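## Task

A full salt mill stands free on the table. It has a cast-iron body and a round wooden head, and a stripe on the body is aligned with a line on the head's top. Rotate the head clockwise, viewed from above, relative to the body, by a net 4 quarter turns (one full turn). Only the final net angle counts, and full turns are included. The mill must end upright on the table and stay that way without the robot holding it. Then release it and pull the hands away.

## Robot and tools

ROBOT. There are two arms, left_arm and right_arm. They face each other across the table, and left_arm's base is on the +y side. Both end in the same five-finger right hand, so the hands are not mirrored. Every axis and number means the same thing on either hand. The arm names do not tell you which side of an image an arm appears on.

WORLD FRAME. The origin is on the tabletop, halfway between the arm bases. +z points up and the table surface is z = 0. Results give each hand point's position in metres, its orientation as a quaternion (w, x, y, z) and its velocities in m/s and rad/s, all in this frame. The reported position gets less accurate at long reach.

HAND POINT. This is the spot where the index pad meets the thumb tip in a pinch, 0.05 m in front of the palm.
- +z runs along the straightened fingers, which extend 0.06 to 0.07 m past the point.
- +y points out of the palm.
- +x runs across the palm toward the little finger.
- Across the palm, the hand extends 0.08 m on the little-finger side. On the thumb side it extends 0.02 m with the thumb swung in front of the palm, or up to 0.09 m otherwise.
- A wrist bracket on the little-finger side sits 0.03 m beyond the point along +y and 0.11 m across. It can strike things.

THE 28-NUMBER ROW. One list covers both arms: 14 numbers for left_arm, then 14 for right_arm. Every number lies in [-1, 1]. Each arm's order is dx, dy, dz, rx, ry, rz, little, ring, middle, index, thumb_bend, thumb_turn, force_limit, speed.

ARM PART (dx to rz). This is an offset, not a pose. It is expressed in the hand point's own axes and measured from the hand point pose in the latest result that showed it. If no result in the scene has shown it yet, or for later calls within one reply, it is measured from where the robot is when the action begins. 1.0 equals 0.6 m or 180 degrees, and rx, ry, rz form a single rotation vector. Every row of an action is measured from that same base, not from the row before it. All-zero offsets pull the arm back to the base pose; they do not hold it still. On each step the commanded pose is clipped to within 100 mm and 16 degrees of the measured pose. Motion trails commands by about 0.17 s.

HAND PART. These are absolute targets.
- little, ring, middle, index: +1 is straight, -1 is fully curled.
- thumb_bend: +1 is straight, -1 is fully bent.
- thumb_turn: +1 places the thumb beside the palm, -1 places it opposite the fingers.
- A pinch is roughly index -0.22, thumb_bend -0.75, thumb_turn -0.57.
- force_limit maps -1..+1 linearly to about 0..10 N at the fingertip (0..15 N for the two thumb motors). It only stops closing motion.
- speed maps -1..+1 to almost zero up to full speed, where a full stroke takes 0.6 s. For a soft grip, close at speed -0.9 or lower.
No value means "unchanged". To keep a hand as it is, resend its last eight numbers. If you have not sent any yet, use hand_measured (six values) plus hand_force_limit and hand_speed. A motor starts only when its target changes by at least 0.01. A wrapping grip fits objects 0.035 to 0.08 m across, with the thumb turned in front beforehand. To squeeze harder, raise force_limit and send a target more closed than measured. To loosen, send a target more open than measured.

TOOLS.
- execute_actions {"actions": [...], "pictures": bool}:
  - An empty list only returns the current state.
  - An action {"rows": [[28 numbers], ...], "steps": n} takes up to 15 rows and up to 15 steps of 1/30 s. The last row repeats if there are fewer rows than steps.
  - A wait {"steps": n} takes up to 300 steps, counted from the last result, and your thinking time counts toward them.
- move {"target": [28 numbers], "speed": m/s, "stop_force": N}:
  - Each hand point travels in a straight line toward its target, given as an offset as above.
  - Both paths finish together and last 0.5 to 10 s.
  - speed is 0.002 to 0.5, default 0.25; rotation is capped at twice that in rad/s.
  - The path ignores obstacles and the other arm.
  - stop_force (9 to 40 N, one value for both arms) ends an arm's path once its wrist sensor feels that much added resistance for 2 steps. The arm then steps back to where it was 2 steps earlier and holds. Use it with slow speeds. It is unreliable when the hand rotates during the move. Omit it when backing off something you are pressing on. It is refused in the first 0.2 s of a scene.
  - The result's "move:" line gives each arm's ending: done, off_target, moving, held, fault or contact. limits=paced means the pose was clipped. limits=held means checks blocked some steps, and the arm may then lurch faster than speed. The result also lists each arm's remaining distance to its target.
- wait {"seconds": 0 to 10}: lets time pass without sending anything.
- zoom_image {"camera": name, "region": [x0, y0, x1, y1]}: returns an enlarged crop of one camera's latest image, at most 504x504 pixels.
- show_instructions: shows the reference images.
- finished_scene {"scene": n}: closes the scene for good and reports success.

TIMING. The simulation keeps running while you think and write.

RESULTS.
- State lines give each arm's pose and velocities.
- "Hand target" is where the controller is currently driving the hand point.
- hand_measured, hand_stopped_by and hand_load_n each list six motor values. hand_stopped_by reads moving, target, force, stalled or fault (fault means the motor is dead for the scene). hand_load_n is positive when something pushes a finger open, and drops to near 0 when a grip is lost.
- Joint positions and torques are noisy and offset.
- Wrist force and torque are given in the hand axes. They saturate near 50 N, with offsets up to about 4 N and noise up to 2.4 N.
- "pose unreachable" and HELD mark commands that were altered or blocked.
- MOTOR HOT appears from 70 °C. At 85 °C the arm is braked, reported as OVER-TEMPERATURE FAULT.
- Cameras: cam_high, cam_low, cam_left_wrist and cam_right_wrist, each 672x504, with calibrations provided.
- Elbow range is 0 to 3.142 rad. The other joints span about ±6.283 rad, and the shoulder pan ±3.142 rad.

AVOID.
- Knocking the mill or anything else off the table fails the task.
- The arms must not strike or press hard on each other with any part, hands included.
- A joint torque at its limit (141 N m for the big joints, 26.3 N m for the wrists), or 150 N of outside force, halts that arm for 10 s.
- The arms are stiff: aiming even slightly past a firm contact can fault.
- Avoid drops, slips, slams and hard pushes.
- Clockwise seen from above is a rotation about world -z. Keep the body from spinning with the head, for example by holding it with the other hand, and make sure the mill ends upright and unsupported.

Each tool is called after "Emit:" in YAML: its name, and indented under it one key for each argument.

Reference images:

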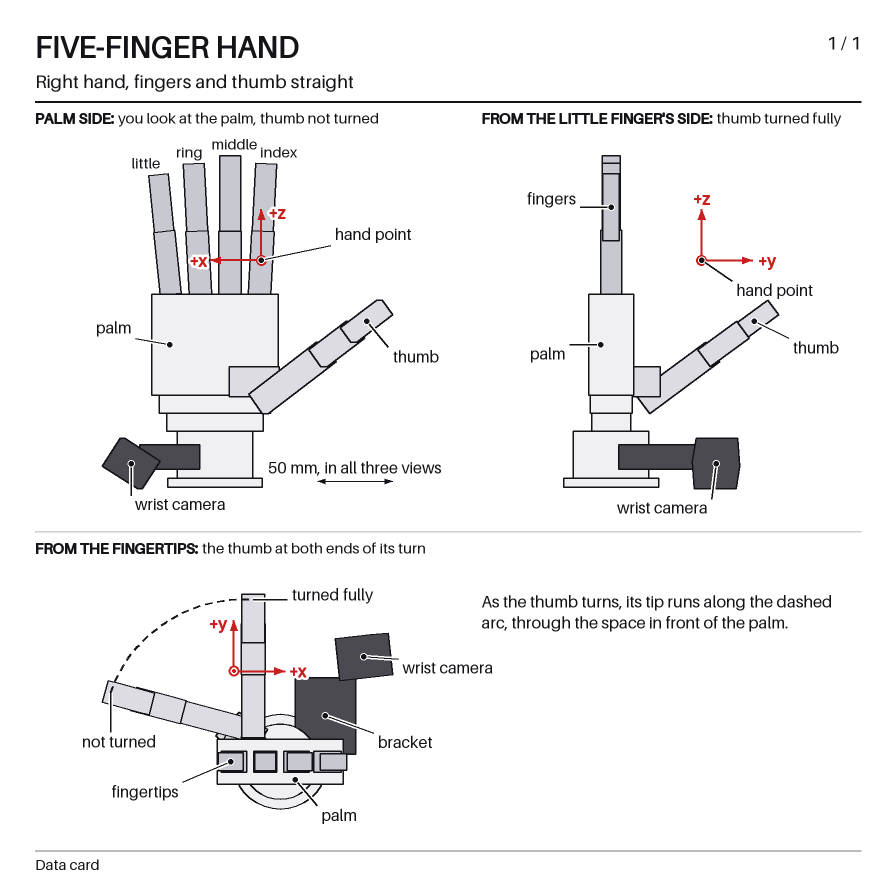

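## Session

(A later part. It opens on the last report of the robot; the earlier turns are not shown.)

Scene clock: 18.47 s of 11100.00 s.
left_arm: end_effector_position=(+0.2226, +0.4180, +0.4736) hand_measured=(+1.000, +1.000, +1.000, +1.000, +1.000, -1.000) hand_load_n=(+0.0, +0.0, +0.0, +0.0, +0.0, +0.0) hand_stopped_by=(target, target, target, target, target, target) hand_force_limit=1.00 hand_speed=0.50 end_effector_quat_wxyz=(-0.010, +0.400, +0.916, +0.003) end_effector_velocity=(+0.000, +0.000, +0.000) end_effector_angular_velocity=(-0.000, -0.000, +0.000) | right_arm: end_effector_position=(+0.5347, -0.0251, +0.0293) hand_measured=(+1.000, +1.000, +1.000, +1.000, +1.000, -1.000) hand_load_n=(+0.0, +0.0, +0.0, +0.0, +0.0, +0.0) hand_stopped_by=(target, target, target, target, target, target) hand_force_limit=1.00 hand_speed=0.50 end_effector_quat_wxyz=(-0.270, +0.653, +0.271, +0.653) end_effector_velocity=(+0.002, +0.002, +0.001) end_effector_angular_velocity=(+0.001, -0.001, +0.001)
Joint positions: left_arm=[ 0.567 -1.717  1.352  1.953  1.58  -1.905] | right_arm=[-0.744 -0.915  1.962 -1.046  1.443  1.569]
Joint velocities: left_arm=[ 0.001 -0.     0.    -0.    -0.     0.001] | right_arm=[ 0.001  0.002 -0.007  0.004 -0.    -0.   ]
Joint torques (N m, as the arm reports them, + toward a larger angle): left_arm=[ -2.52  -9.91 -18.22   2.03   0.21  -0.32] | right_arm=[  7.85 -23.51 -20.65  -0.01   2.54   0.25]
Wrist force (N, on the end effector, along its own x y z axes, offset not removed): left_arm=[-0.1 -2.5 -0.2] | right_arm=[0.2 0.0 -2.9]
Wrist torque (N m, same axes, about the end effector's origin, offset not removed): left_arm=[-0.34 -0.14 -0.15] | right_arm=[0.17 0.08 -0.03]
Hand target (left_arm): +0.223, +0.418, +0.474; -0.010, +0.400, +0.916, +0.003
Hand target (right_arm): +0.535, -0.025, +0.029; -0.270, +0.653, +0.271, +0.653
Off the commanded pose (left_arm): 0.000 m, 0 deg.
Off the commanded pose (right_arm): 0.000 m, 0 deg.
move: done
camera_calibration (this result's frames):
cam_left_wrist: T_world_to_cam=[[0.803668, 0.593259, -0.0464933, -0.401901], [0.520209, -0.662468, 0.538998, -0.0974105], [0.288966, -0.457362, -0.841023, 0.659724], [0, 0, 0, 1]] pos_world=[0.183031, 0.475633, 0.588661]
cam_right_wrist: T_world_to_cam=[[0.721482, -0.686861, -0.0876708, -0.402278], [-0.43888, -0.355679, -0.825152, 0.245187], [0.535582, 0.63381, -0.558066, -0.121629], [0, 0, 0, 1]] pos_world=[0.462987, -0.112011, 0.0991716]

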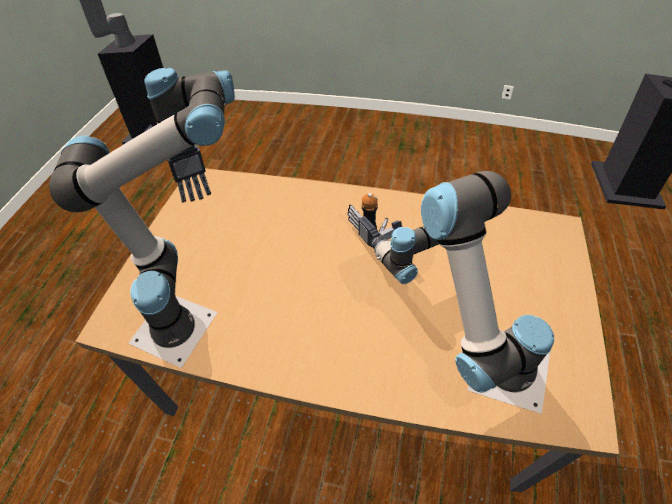

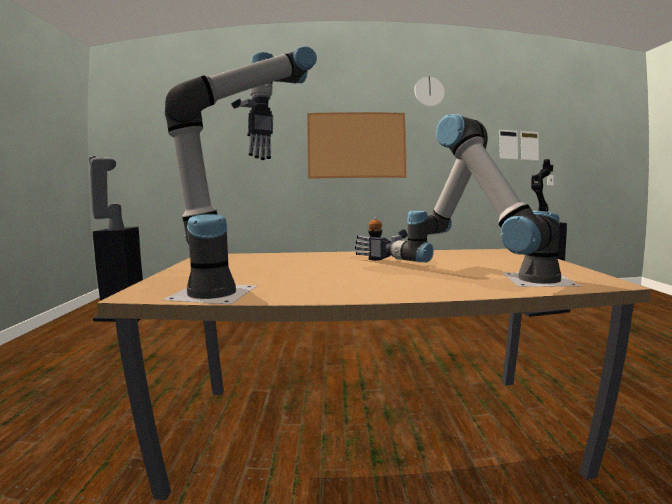

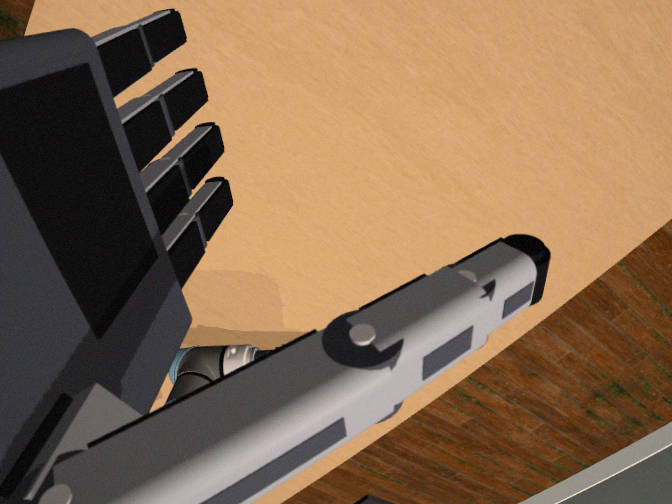

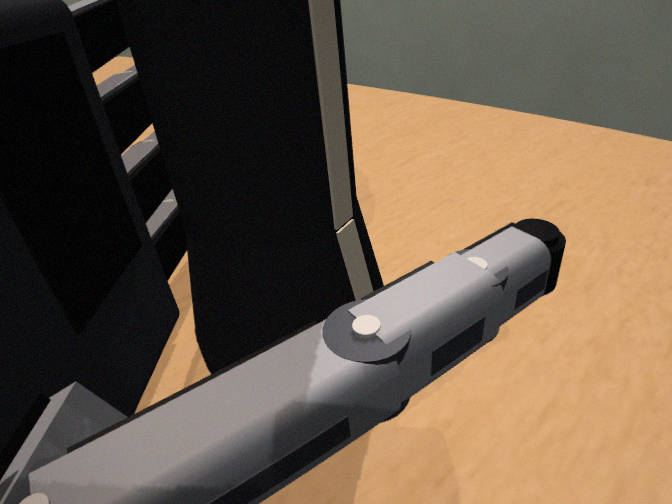

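Emit:
move:
  target: [0,0,0,0.25,0,0,1,1,0.5,0.5,0.6,-1,1,0.5,0,0.008,0.025,0,0,0,1,1,1,1,1,-1,1,0.5]

Emit:
move:
  target: [0,0,0,0,0,0,1,1,0.5,0.5,0.6,-1,1,0.5,0,0,0,0,0,0,-1,-1,-1,-1,-1,-1,1,-0.5]

Emit:
move:
  target: [0,0,0,0,0,0,1,1,0.5,0.5,0.6,-1,1,0.5,0.004,-0.5,-0.05,0.17,0,0,-1,-1,-1,-1,-1,-1,1,-0.5]
  speed: 0.12

Scene clock: 22.97 s of 11100.00 s.
left_arm: end_effector_position=(+0.2235, +0.4178, +0.4740) hand_measured=(+1.000, +1.000, +0.500, +0.500, +0.600, -1.000) hand_load_n=(+0.0, +0.0, +0.0, +0.0, +0.0, +0.0) hand_stopped_by=(target, target, target, target, target, target) hand_force_limit=1.00 hand_speed=0.50 end_effector_quat_wxyz=(-0.126, +0.376, +0.878, -0.268) end_effector_velocity=(-0.000, -0.000, +0.000) end_effector_angular_velocity=(+0.000, +0.000, -0.000) | right_arm: end_effector_position=(+0.5485, -0.0180, +0.0293) hand_measured=(+1.000, +1.000, +1.000, +1.000, +1.000, -1.000) hand_load_n=(+0.0, +0.0, +0.0, +0.0, +0.0, +0.0) hand_stopped_by=(target, target, target, target, target, target) hand_force_limit=1.00 hand_speed=0.50 end_effector_quat_wxyz=(-0.270, +0.653, +0.271, +0.653) end_effector_velocity=(+0.001, +0.000, -0.000) end_effector_angular_velocity=(+0.000, +0.002, -0.000)
Joint positions: left_arm=[ 1.193 -1.553  1.277  2.054  2.14  -1.233] | right_arm=[-0.75  -0.896  1.919 -1.022  1.437  1.569]
Joint velocities: left_arm=[-0.  0. -0.  0. -0. -0.] | right_arm=[-0.001  0.001 -0.003  0.003 -0.     0.001]
Joint torques (N m, as the arm reports them, + toward a larger angle): left_arm=[ -5.77 -25.21 -23.17   1.21  -0.6   -2.52] | right_arm=[ -9.54 -25.42 -23.51   0.23  -1.48   2.63]
Wrist force (N, on the end effector, along its own x y z axes, offset not removed): left_arm=[-0.9 -1.3 -0.4] | right_arm=[0.0 -5.2 -3.9]
Wrist torque (N m, same axes, about the end effector's origin, offset not removed): left_arm=[-0.26 0.02 -0.15] | right_arm=[-0.13 0.05 -0.06]
Hand target (left_arm): +0.223, +0.418, +0.474; -0.126, +0.376, +0.878, -0.268
Hand target (right_arm): +0.549, -0.018, +0.029; -0.270, +0.653, +0.271, +0.653
Off the commanded pose (left_arm): 0.001 m, 11 deg.
Off the commanded pose (right_arm): 0.000 m, 0 deg.
move: held (left_arm); limits=held; held on 14 of 57 steps (left_arm), including the last (left_arm)
pose unreachable (left arm): on one or more control steps of this call this arm could not follow its commanded pose, so it was not sent that pose on those steps. On the call's last step it was still not sent that pose. It may still have moved: this result reports where it is.
cause: the commanded pose would bring two parts of the arm too close to each other (joints 4 (wrist 1) to 6 (wrist 3) lie between them).
camera_calibration (this result's frames):
cam_left_wrist: T_world_to_cam=[[0.647559, 0.472557, -0.597793, -0.0558343], [0.761347, -0.434081, 0.481586, -0.220275], [-0.0319141, -0.766983, -0.640873, 0.765937], [0, 0, 0, 1]] pos_world=[0.228306, 0.518228, 0.563572]
cam_right_wrist: T_world_to_cam=[[0.721482, -0.68686, -0.0876737, -0.4074], [-0.438878, -0.355674, -0.825156, 0.25381], [0.535583, 0.633814, -0.55806, -0.133555], [0, 0, 0, 1]] pos_world=[0.476854, -0.104904, 0.0991832]

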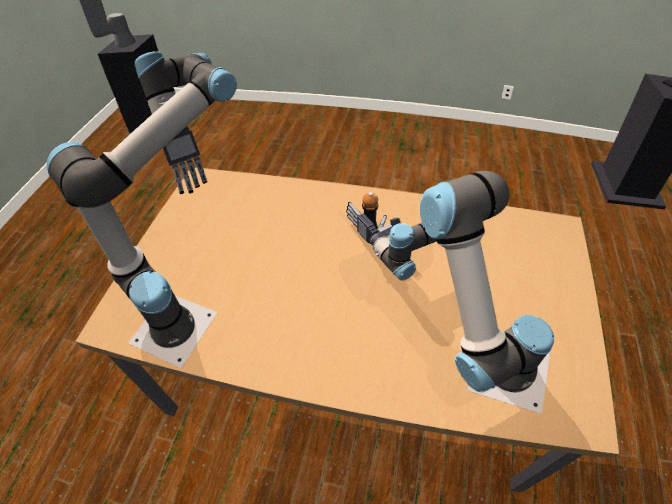

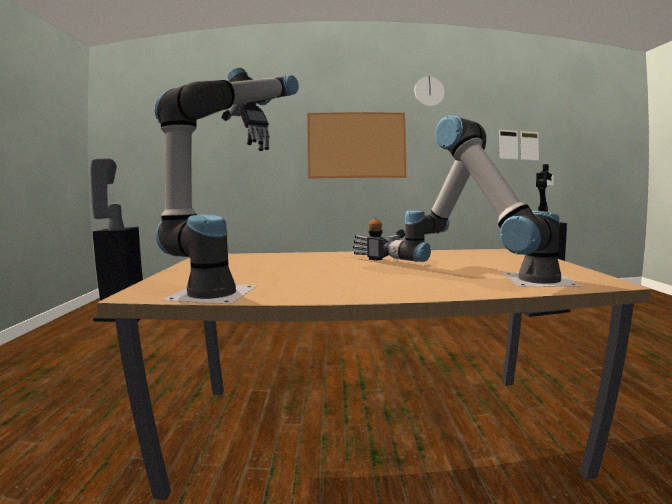

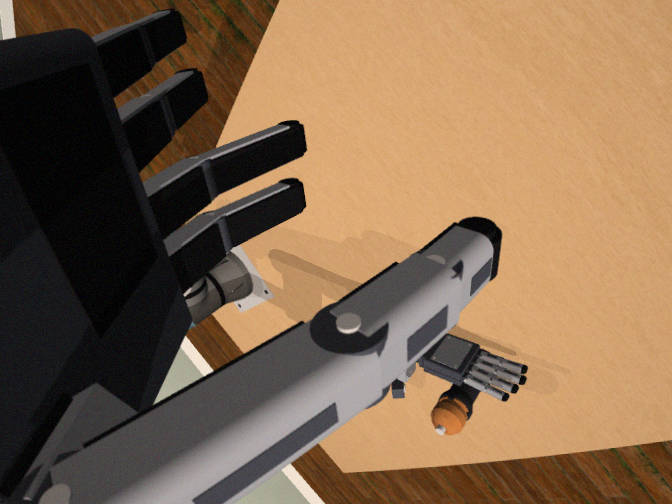

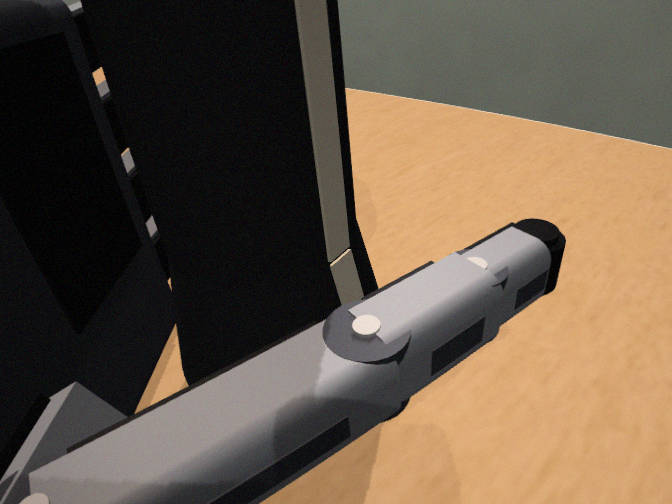

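Scene clock: 25.23 s of 11100.00 s.
left_arm: end_effector_position=(+0.2235, +0.4178, +0.4740) hand_measured=(+1.000, +1.000, +0.500, +0.500, +0.600, -1.000) hand_load_n=(+0.0, +0.0, +0.0, +0.0, +0.0, +0.0) hand_stopped_by=(target, target, target, target, target, target) hand_force_limit=1.00 hand_speed=0.50 end_effector_quat_wxyz=(-0.126, +0.376, +0.878, -0.268) end_effector_velocity=(+0.000, +0.000, -0.000) end_effector_angular_velocity=(-0.001, -0.001, +0.000) | right_arm: end_effector_position=(+0.5487, -0.0179, +0.0293) hand_measured=(-0.458, -0.426, -0.406, -0.294, +0.130, -1.000) hand_load_n=(+12.5, +6.0, +5.0, +3.5, +15.5, -3.5) hand_stopped_by=(force, force, force, force, force, target) hand_force_limit=1.00 hand_speed=-0.50 end_effector_quat_wxyz=(-0.270, +0.653, +0.271, +0.654) end_effector_velocity=(-0.000, -0.000, -0.001) end_effector_angular_velocity=(-0.001, +0.001, +0.001)
Joint positions: left_arm=[ 1.193 -1.553  1.277  2.054  2.14  -1.233] | right_arm=[-0.75  -0.896  1.918 -1.021  1.437  1.569]
Joint velocities: left_arm=[ 0.001 -0.     0.    -0.001 -0.     0.   ] | right_arm=[-0.001  0.     0.001  0.001 -0.001 -0.   ]
Joint torques (N m, as the arm reports them, + toward a larger angle): left_arm=[ -5.44 -23.93 -24.55   1.18  -0.7   -2.33] | right_arm=[  0.33 -28.32  -4.52   5.99  -0.86   2.7 ]
Wrist force (N, on the end effector, along its own x y z axes, offset not removed): left_arm=[0.3 -0.5 0.5] | right_arm=[30.2 1.3 1.3]
Wrist torque (N m, same axes, about the end effector's origin, offset not removed): left_arm=[-0.14 -0.12 -0.09] | right_arm=[-0.15 -1.63 0.81]
Hand target (left_arm): +0.223, +0.418, +0.474; -0.126, +0.376, +0.878, -0.268
Hand target (right_arm): +0.549, -0.018, +0.029; -0.270, +0.653, +0.271, +0.653
Off the commanded pose (left_arm): 0.000 m, 0 deg.
Off the commanded pose (right_arm): 0.000 m, 0 deg.
move: done
camera_calibration (this result's frames):
cam_left_wrist: T_world_to_cam=[[0.647617, 0.472523, -0.597757, -0.0558254], [0.7613, -0.434054, 0.481684, -0.220313], [-0.0318517, -0.767019, -0.640833, 0.765947], [0, 0, 0, 1]] pos_world=[0.228274, 0.518247, 0.563595]
cam_right_wrist: T_world_to_cam=[[0.72147, -0.686874, -0.0876618, -0.407464], [-0.438833, -0.355619, -0.825203, 0.253911], [0.535637, 0.633828, -0.557992, -0.1337], [0, 0, 0, 1]] pos_world=[0.477012, -0.104838, 0.0992054]

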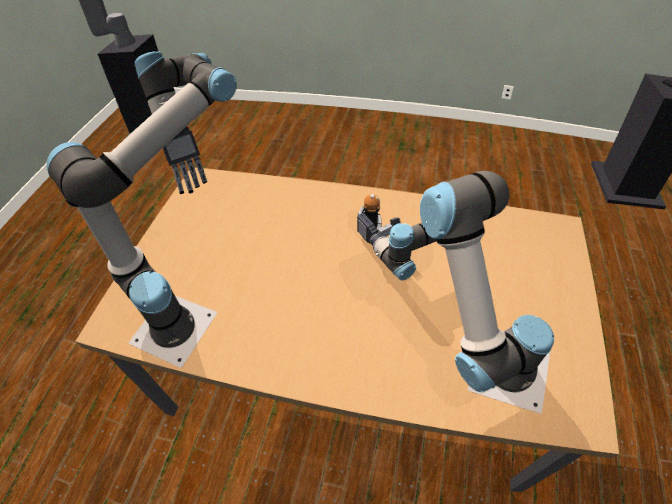

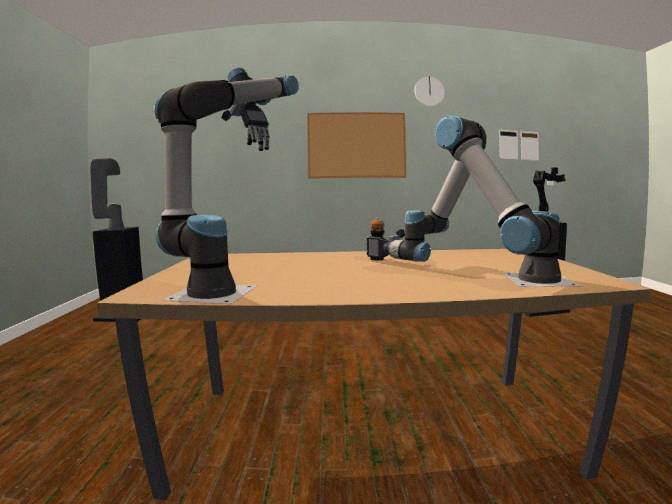

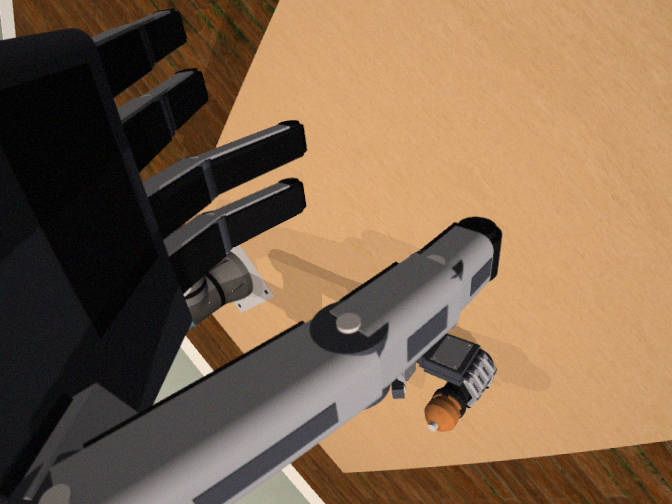

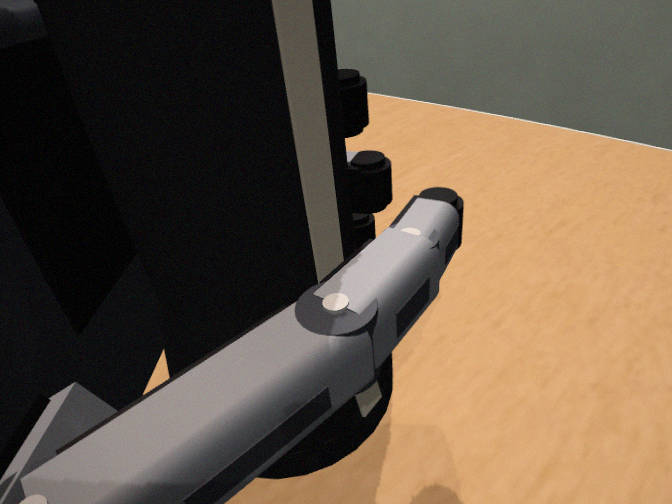

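Scene clock: 28.27 s of 11100.00 s.
left_arm: end_effector_position=(+0.2235, +0.4178, +0.4740) hand_measured=(+1.000, +1.000, +0.500, +0.500, +0.600, -1.000) hand_load_n=(+0.0, +0.0, +0.0, +0.0, +0.0, +0.0) hand_stopped_by=(target, target, target, target, target, target) hand_force_limit=1.00 hand_speed=0.50 end_effector_quat_wxyz=(-0.126, +0.376, +0.878, -0.268) end_effector_velocity=(-0.000, +0.000, +0.000) end_effector_angular_velocity=(-0.001, -0.003, +0.001) | right_arm: end_effector_position=(+0.3159, +0.1731, +0.0310) hand_measured=(-0.460, -0.428, -0.406, -0.294, +0.130, -1.000) hand_load_n=(+1.5, +0.0, +2.5, +3.5, +11.0, -6.0) hand_stopped_by=(force, force, force, force, force, target) hand_force_limit=1.00 hand_speed=-0.50 end_effector_quat_wxyz=(-0.432, +0.559, +0.434, +0.559) end_effector_velocity=(-0.003, +0.002, -0.001) end_effector_angular_velocity=(-0.002, -0.000, +0.006)
Joint positions: left_arm=[ 1.193 -1.553  1.277  2.054  2.14  -1.233] | right_arm=[-0.407 -0.865  1.837 -0.971  1.246  1.569]
Joint velocities: left_arm=[ 0.    -0.001 -0.    -0.002  0.    -0.001] | right_arm=[ 0.003  0.003 -0.003  0.001 -0.003 -0.001]
Joint torques (N m, as the arm reports them, + toward a larger angle): left_arm=[ -4.84 -23.06 -23.85   1.26  -0.79  -2.25] | right_arm=[ 11.88 -22.91 -21.75   0.85  -3.87  -2.31]
Wrist force (N, on the end effector, along its own x y z axes, offset not removed): left_arm=[-1.0 -0.4 0.4] | right_arm=[5.7 4.7 -3.3]
Wrist torque (N m, same axes, about the end effector's origin, offset not removed): left_arm=[-0.21 0.11 -0.09] | right_arm=[-0.10 -0.44 0.11]
Hand target (left_arm): +0.223, +0.418, +0.474; -0.126, +0.376, +0.878, -0.268
Hand target (right_arm): +0.316, +0.173, +0.031; -0.432, +0.559, +0.434, +0.559
Off the commanded pose (left_arm): 0.000 m, 0 deg.
Off the commanded pose (right_arm): 0.000 m, 0 deg.
move: done
camera_calibration (this result's frames):
cam_left_wrist: T_world_to_cam=[[0.647617, 0.472524, -0.597757, -0.0558254], [0.7613, -0.434054, 0.481684, -0.220312], [-0.0318518, -0.767019, -0.640833, 0.765947], [0, 0, 0, 1]] pos_world=[0.228274, 0.518247, 0.563595]
cam_right_wrist: T_world_to_cam=[[0.9705, -0.224481, -0.0879655, -0.266869], [-0.197391, -0.530283, -0.824522, 0.175033], [0.138443, 0.817562, -0.55895, -0.0354466], [0, 0, 0, 1]] pos_world=[0.298453, 0.0618899, 0.10103]

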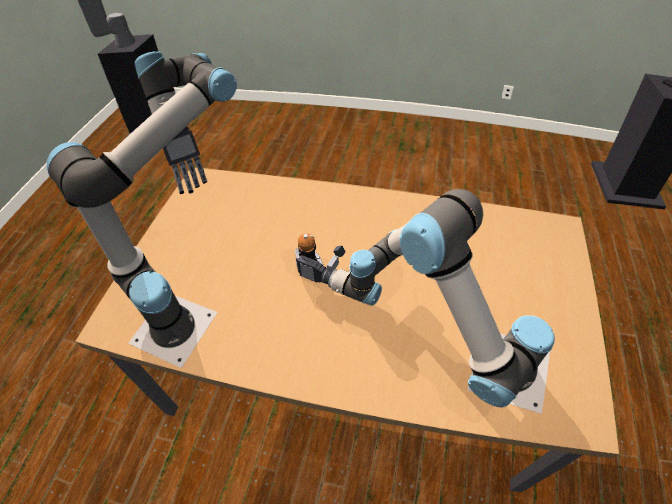

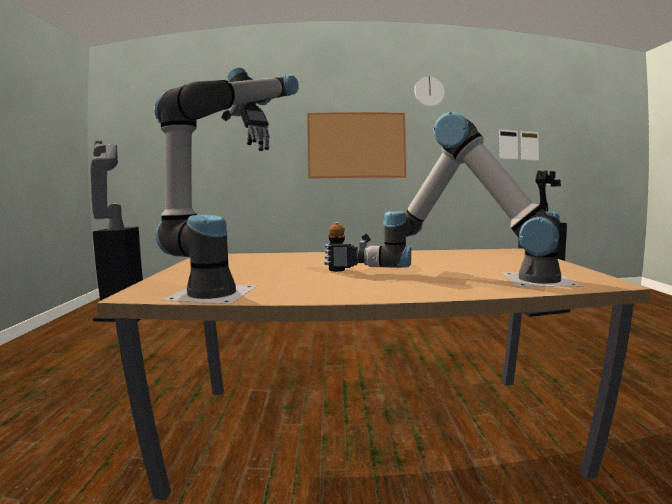

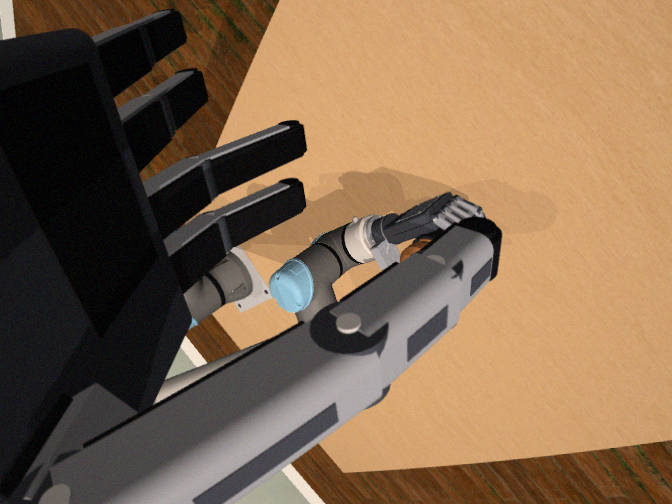

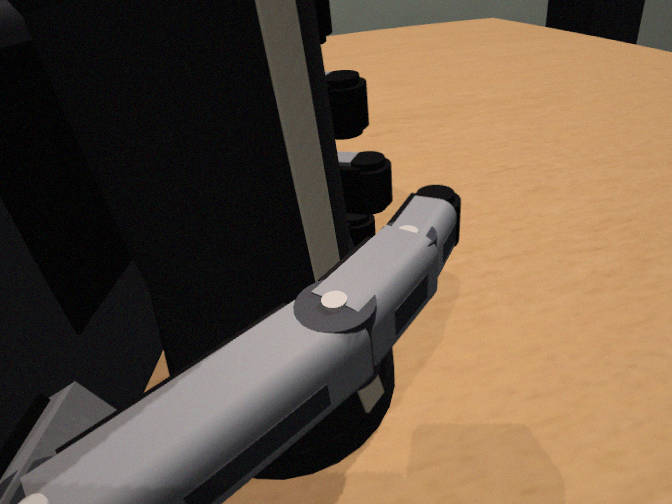

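Emit:
move:
  target: [-0.408,0.013,0.4,0.019,-0.534,-0.779,1,1,0.5,0.5,0.6,-1,1,0.5,0,0,0,0,0,0,0,0,0,0,0.4,-1,1,-0.5]
  speed: 0.4

Emit:
move:
  target: [0,0,0,0.085,-0.006,0,1,1,0.5,0.5,0.6,-1,1,0.5,0,0,0,0,0,0,0,-0.4,-1,-1,-1,-1,1,-0.7]

Scene clock: 34.40 s of 11100.00 s.
left_arm: end_effector_position=(+0.2938, +0.1536, +0.2666) hand_measured=(+1.000, +1.000, +0.500, +0.500, +0.600, -1.000) hand_load_n=(+0.0, +0.0, +0.0, +0.0, +0.0, +0.0) hand_stopped_by=(target, target, target, target, target, target) hand_force_limit=1.00 hand_speed=0.50 end_effector_quat_wxyz=(-0.255, +0.842, -0.451, +0.150) end_effector_velocity=(+0.001, -0.001, -0.001) end_effector_angular_velocity=(+0.004, +0.002, +0.015) | right_arm: end_effector_position=(+0.3159, +0.1731, +0.0310) hand_measured=(+0.000, +0.000, +0.000, +0.000, +0.400, -1.000) hand_load_n=(+0.0, +0.0, +0.0, +0.0, +0.0, +0.0) hand_stopped_by=(target, target, target, target, target, target) hand_force_limit=1.00 hand_speed=-0.50 end_effector_quat_wxyz=(-0.432, +0.559, +0.434, +0.559) end_effector_velocity=(-0.001, -0.000, -0.001) end_effector_angular_velocity=(-0.001, +0.001, +0.001)
Joint positions: left_arm=[ 0.446 -1.037  1.133  1.646  0.993 -5.059] | right_arm=[-0.407 -0.865  1.837 -0.971  1.246  1.569]
Joint velocities: left_arm=[ 0.002  0.009 -0.007  0.01   0.002 -0.014] | right_arm=[ 0.    -0.     0.002 -0.    -0.001  0.001]
Joint torques (N m, as the arm reports them, + toward a larger angle): left_arm=[  9.73 -32.2  -23.37   3.88   0.95  -2.43] | right_arm=[ -7.02 -52.01  -2.35  -3.06   2.97   0.06]
Wrist force (N, on the end effector, along its own x y z axes, offset not removed): left_arm=[-0.6 -0.3 -0.7] | right_arm=[0.9 -1.9 -1.2]
Wrist torque (N m, same axes, about the end effector's origin, offset not removed): left_arm=[0.02 -0.05 -0.06] | right_arm=[-0.11 -0.02 0.15]
Hand target (left_arm): +0.294, +0.153, +0.267; -0.255, +0.842, -0.450, +0.150
Hand target (right_arm): +0.316, +0.173, +0.031; -0.432, +0.559, +0.434, +0.559
Off the commanded pose (left_arm): 0.001 m, 0 deg.
Off the commanded pose (right_arm): 0.000 m, 0 deg.
move: done
camera_calibration (this result's frames):
cam_left_wrist: T_world_to_cam=[[-0.719865, -0.354191, -0.596944, 0.428065], [-0.674075, 0.561883, 0.47949, -0.0192945], [0.165582, 0.747553, -0.643232, 0.142643], [0, 0, 0, 1]] pos_world=[0.271524, 0.0558249, 0.356535]
cam_right_wrist: T_world_to_cam=[[0.970501, -0.22448, -0.0879589, -0.266869], [-0.197385, -0.530285, -0.824522, 0.175032], [0.138446, 0.817561, -0.558951, -0.0354473], [0, 0, 0, 1]] pos_world=[0.298453, 0.0618901, 0.101031]

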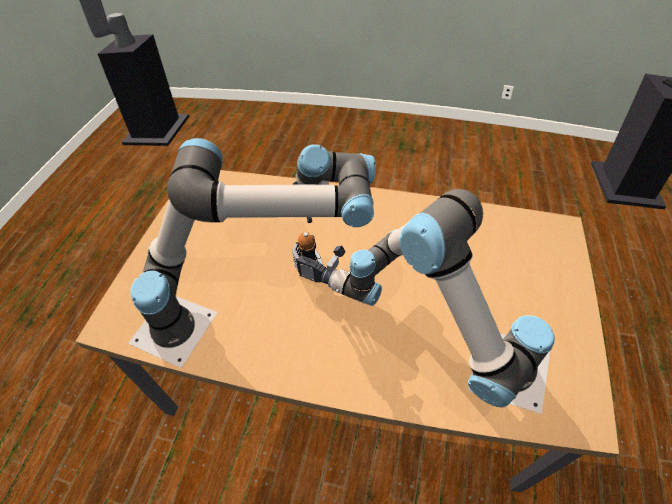

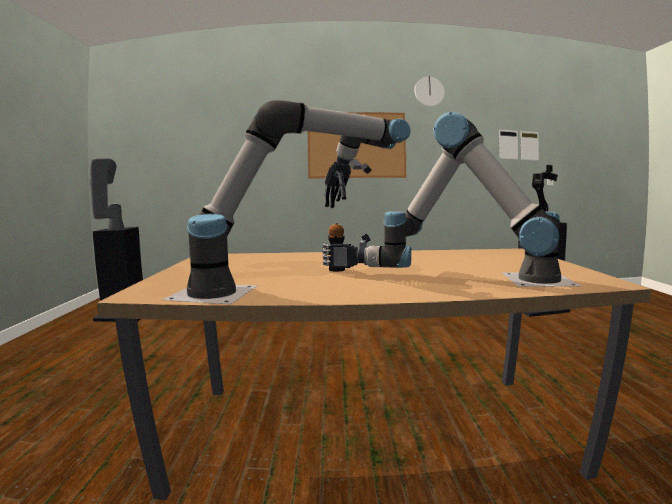

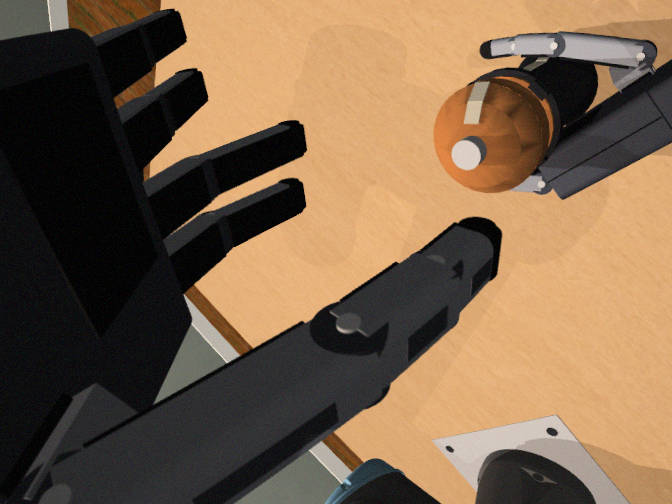

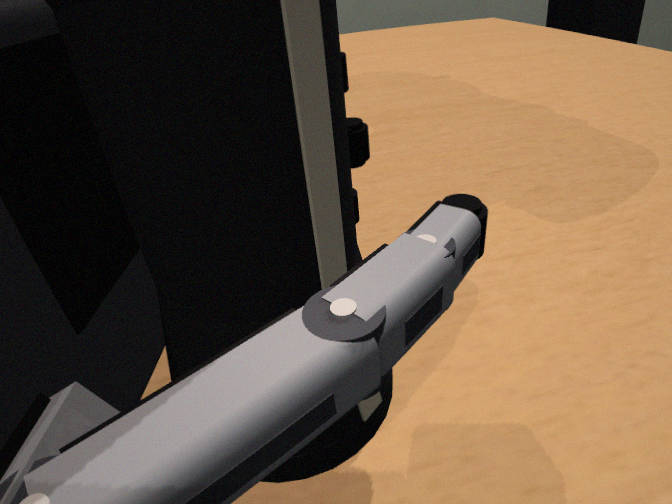

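Scene clock: 35.67 s of 11100.00 s.
left_arm: end_effector_position=(+0.2938, +0.1536, +0.2666) hand_measured=(+1.000, +1.000, +0.500, +0.500, +0.600, -1.000) hand_load_n=(+0.0, +0.0, +0.0, +0.0, +0.0, +0.0) hand_stopped_by=(target, target, target, target, target, target) hand_force_limit=1.00 hand_speed=0.50 end_effector_quat_wxyz=(-0.369, +0.802, -0.425, +0.201) end_effector_velocity=(-0.000, -0.000, +0.000) end_effector_angular_velocity=(+0.003, -0.002, +0.000) | right_arm: end_effector_position=(+0.3160, +0.1731, +0.0311) hand_measured=(+0.000, -0.400, -0.420, -0.328, +0.118, -1.000) hand_load_n=(+0.0, +0.5, +10.5, +9.5, +14.5, -1.0) hand_stopped_by=(target, target, force, force, force, target) hand_force_limit=1.00 hand_speed=-0.70 end_effector_quat_wxyz=(-0.432, +0.559, +0.434, +0.559) end_effector_velocity=(+0.001, -0.000, -0.001) end_effector_angular_velocity=(-0.001, +0.000, -0.001)
Joint positions: left_arm=[ 0.34  -1.005  1.231  1.774  0.793 -5.301] | right_arm=[-0.407 -0.865  1.837 -0.971  1.246  1.569]
Joint velocities: left_arm=[-0.002  0.001  0.001  0.004 -0.001 -0.005] | right_arm=[-0.001  0.002 -0.    -0.     0.001 -0.001]
Joint torques (N m, as the arm reports them, + toward a larger angle): left_arm=[ -7.55 -32.07  -9.11   3.88  -2.68  -2.47] | right_arm=[  1.04 -45.06  -5.37   0.04   0.13   0.39]
Wrist force (N, on the end effector, along its own x y z axes, offset not removed): left_arm=[-0.7 -1.0 0.7] | right_arm=[1.9 0.2 -0.2]
Wrist torque (N m, same axes, about the end effector's origin, offset not removed): left_arm=[-0.19 -0.01 -0.10] | right_arm=[-0.30 -0.05 0.15]
Hand target (left_arm): +0.294, +0.154, +0.267; -0.369, +0.802, -0.425, +0.201
Hand target (right_arm): +0.316, +0.173, +0.031; -0.432, +0.559, +0.434, +0.559
Off the commanded pose (left_arm): 0.000 m, 0 deg.
Off the commanded pose (right_arm): 0.000 m, 0 deg.
move: done
camera_calibration (this result's frames):
cam_left_wrist: T_world_to_cam=[[-0.565921, -0.254469, -0.784205, 0.417374], [-0.778161, 0.479124, 0.406087, 0.0435401], [0.272395, 0.840051, -0.469164, 0.0505703], [0, 0, 0, 1]] pos_world=[0.256307, 0.0428661, 0.333352]
cam_right_wrist: T_world_to_cam=[[0.97049, -0.224538, -0.0879322, -0.266884], [-0.197385, -0.530218, -0.824565, 0.175053], [0.138523, 0.817589, -0.558892, -0.0354604], [0, 0, 0, 1]] pos_world=[0.298473, 0.0618828, 0.101057]

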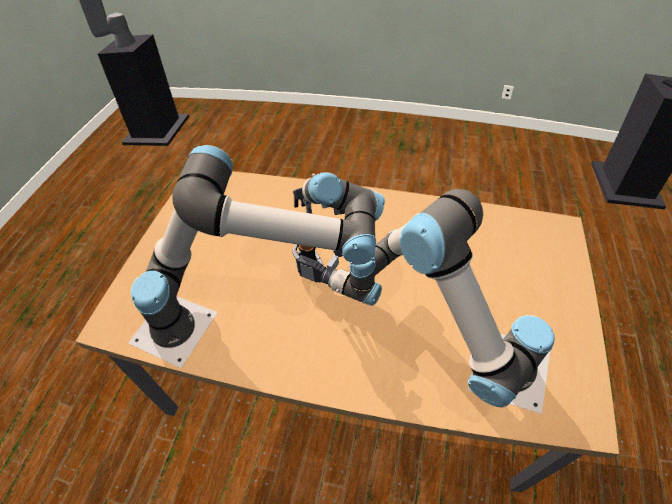

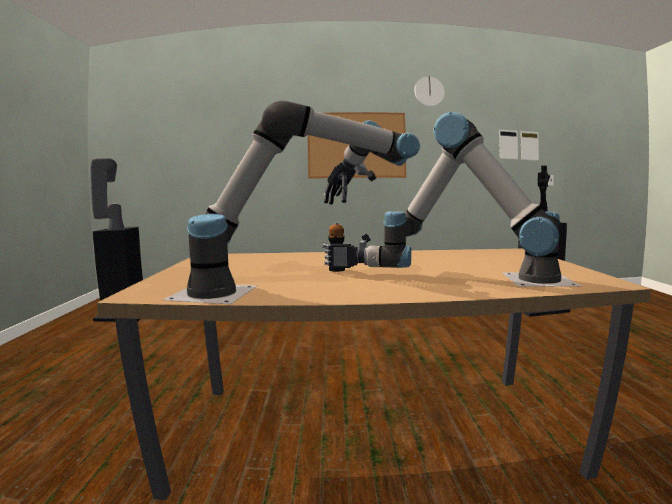

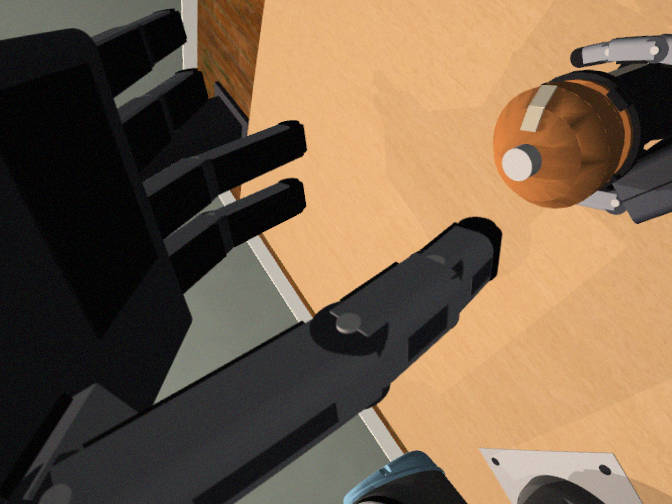

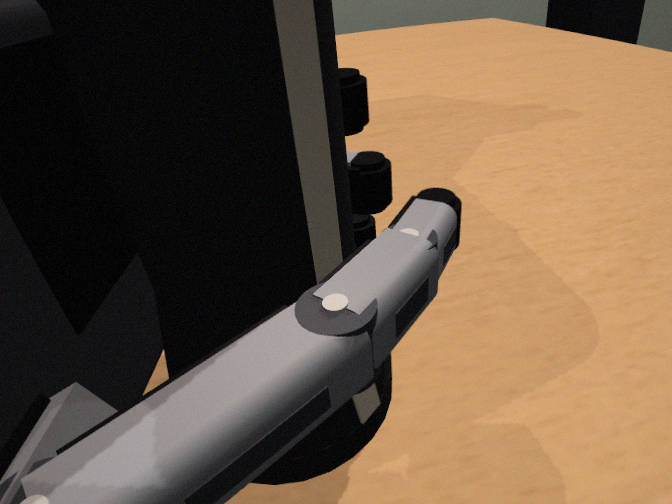

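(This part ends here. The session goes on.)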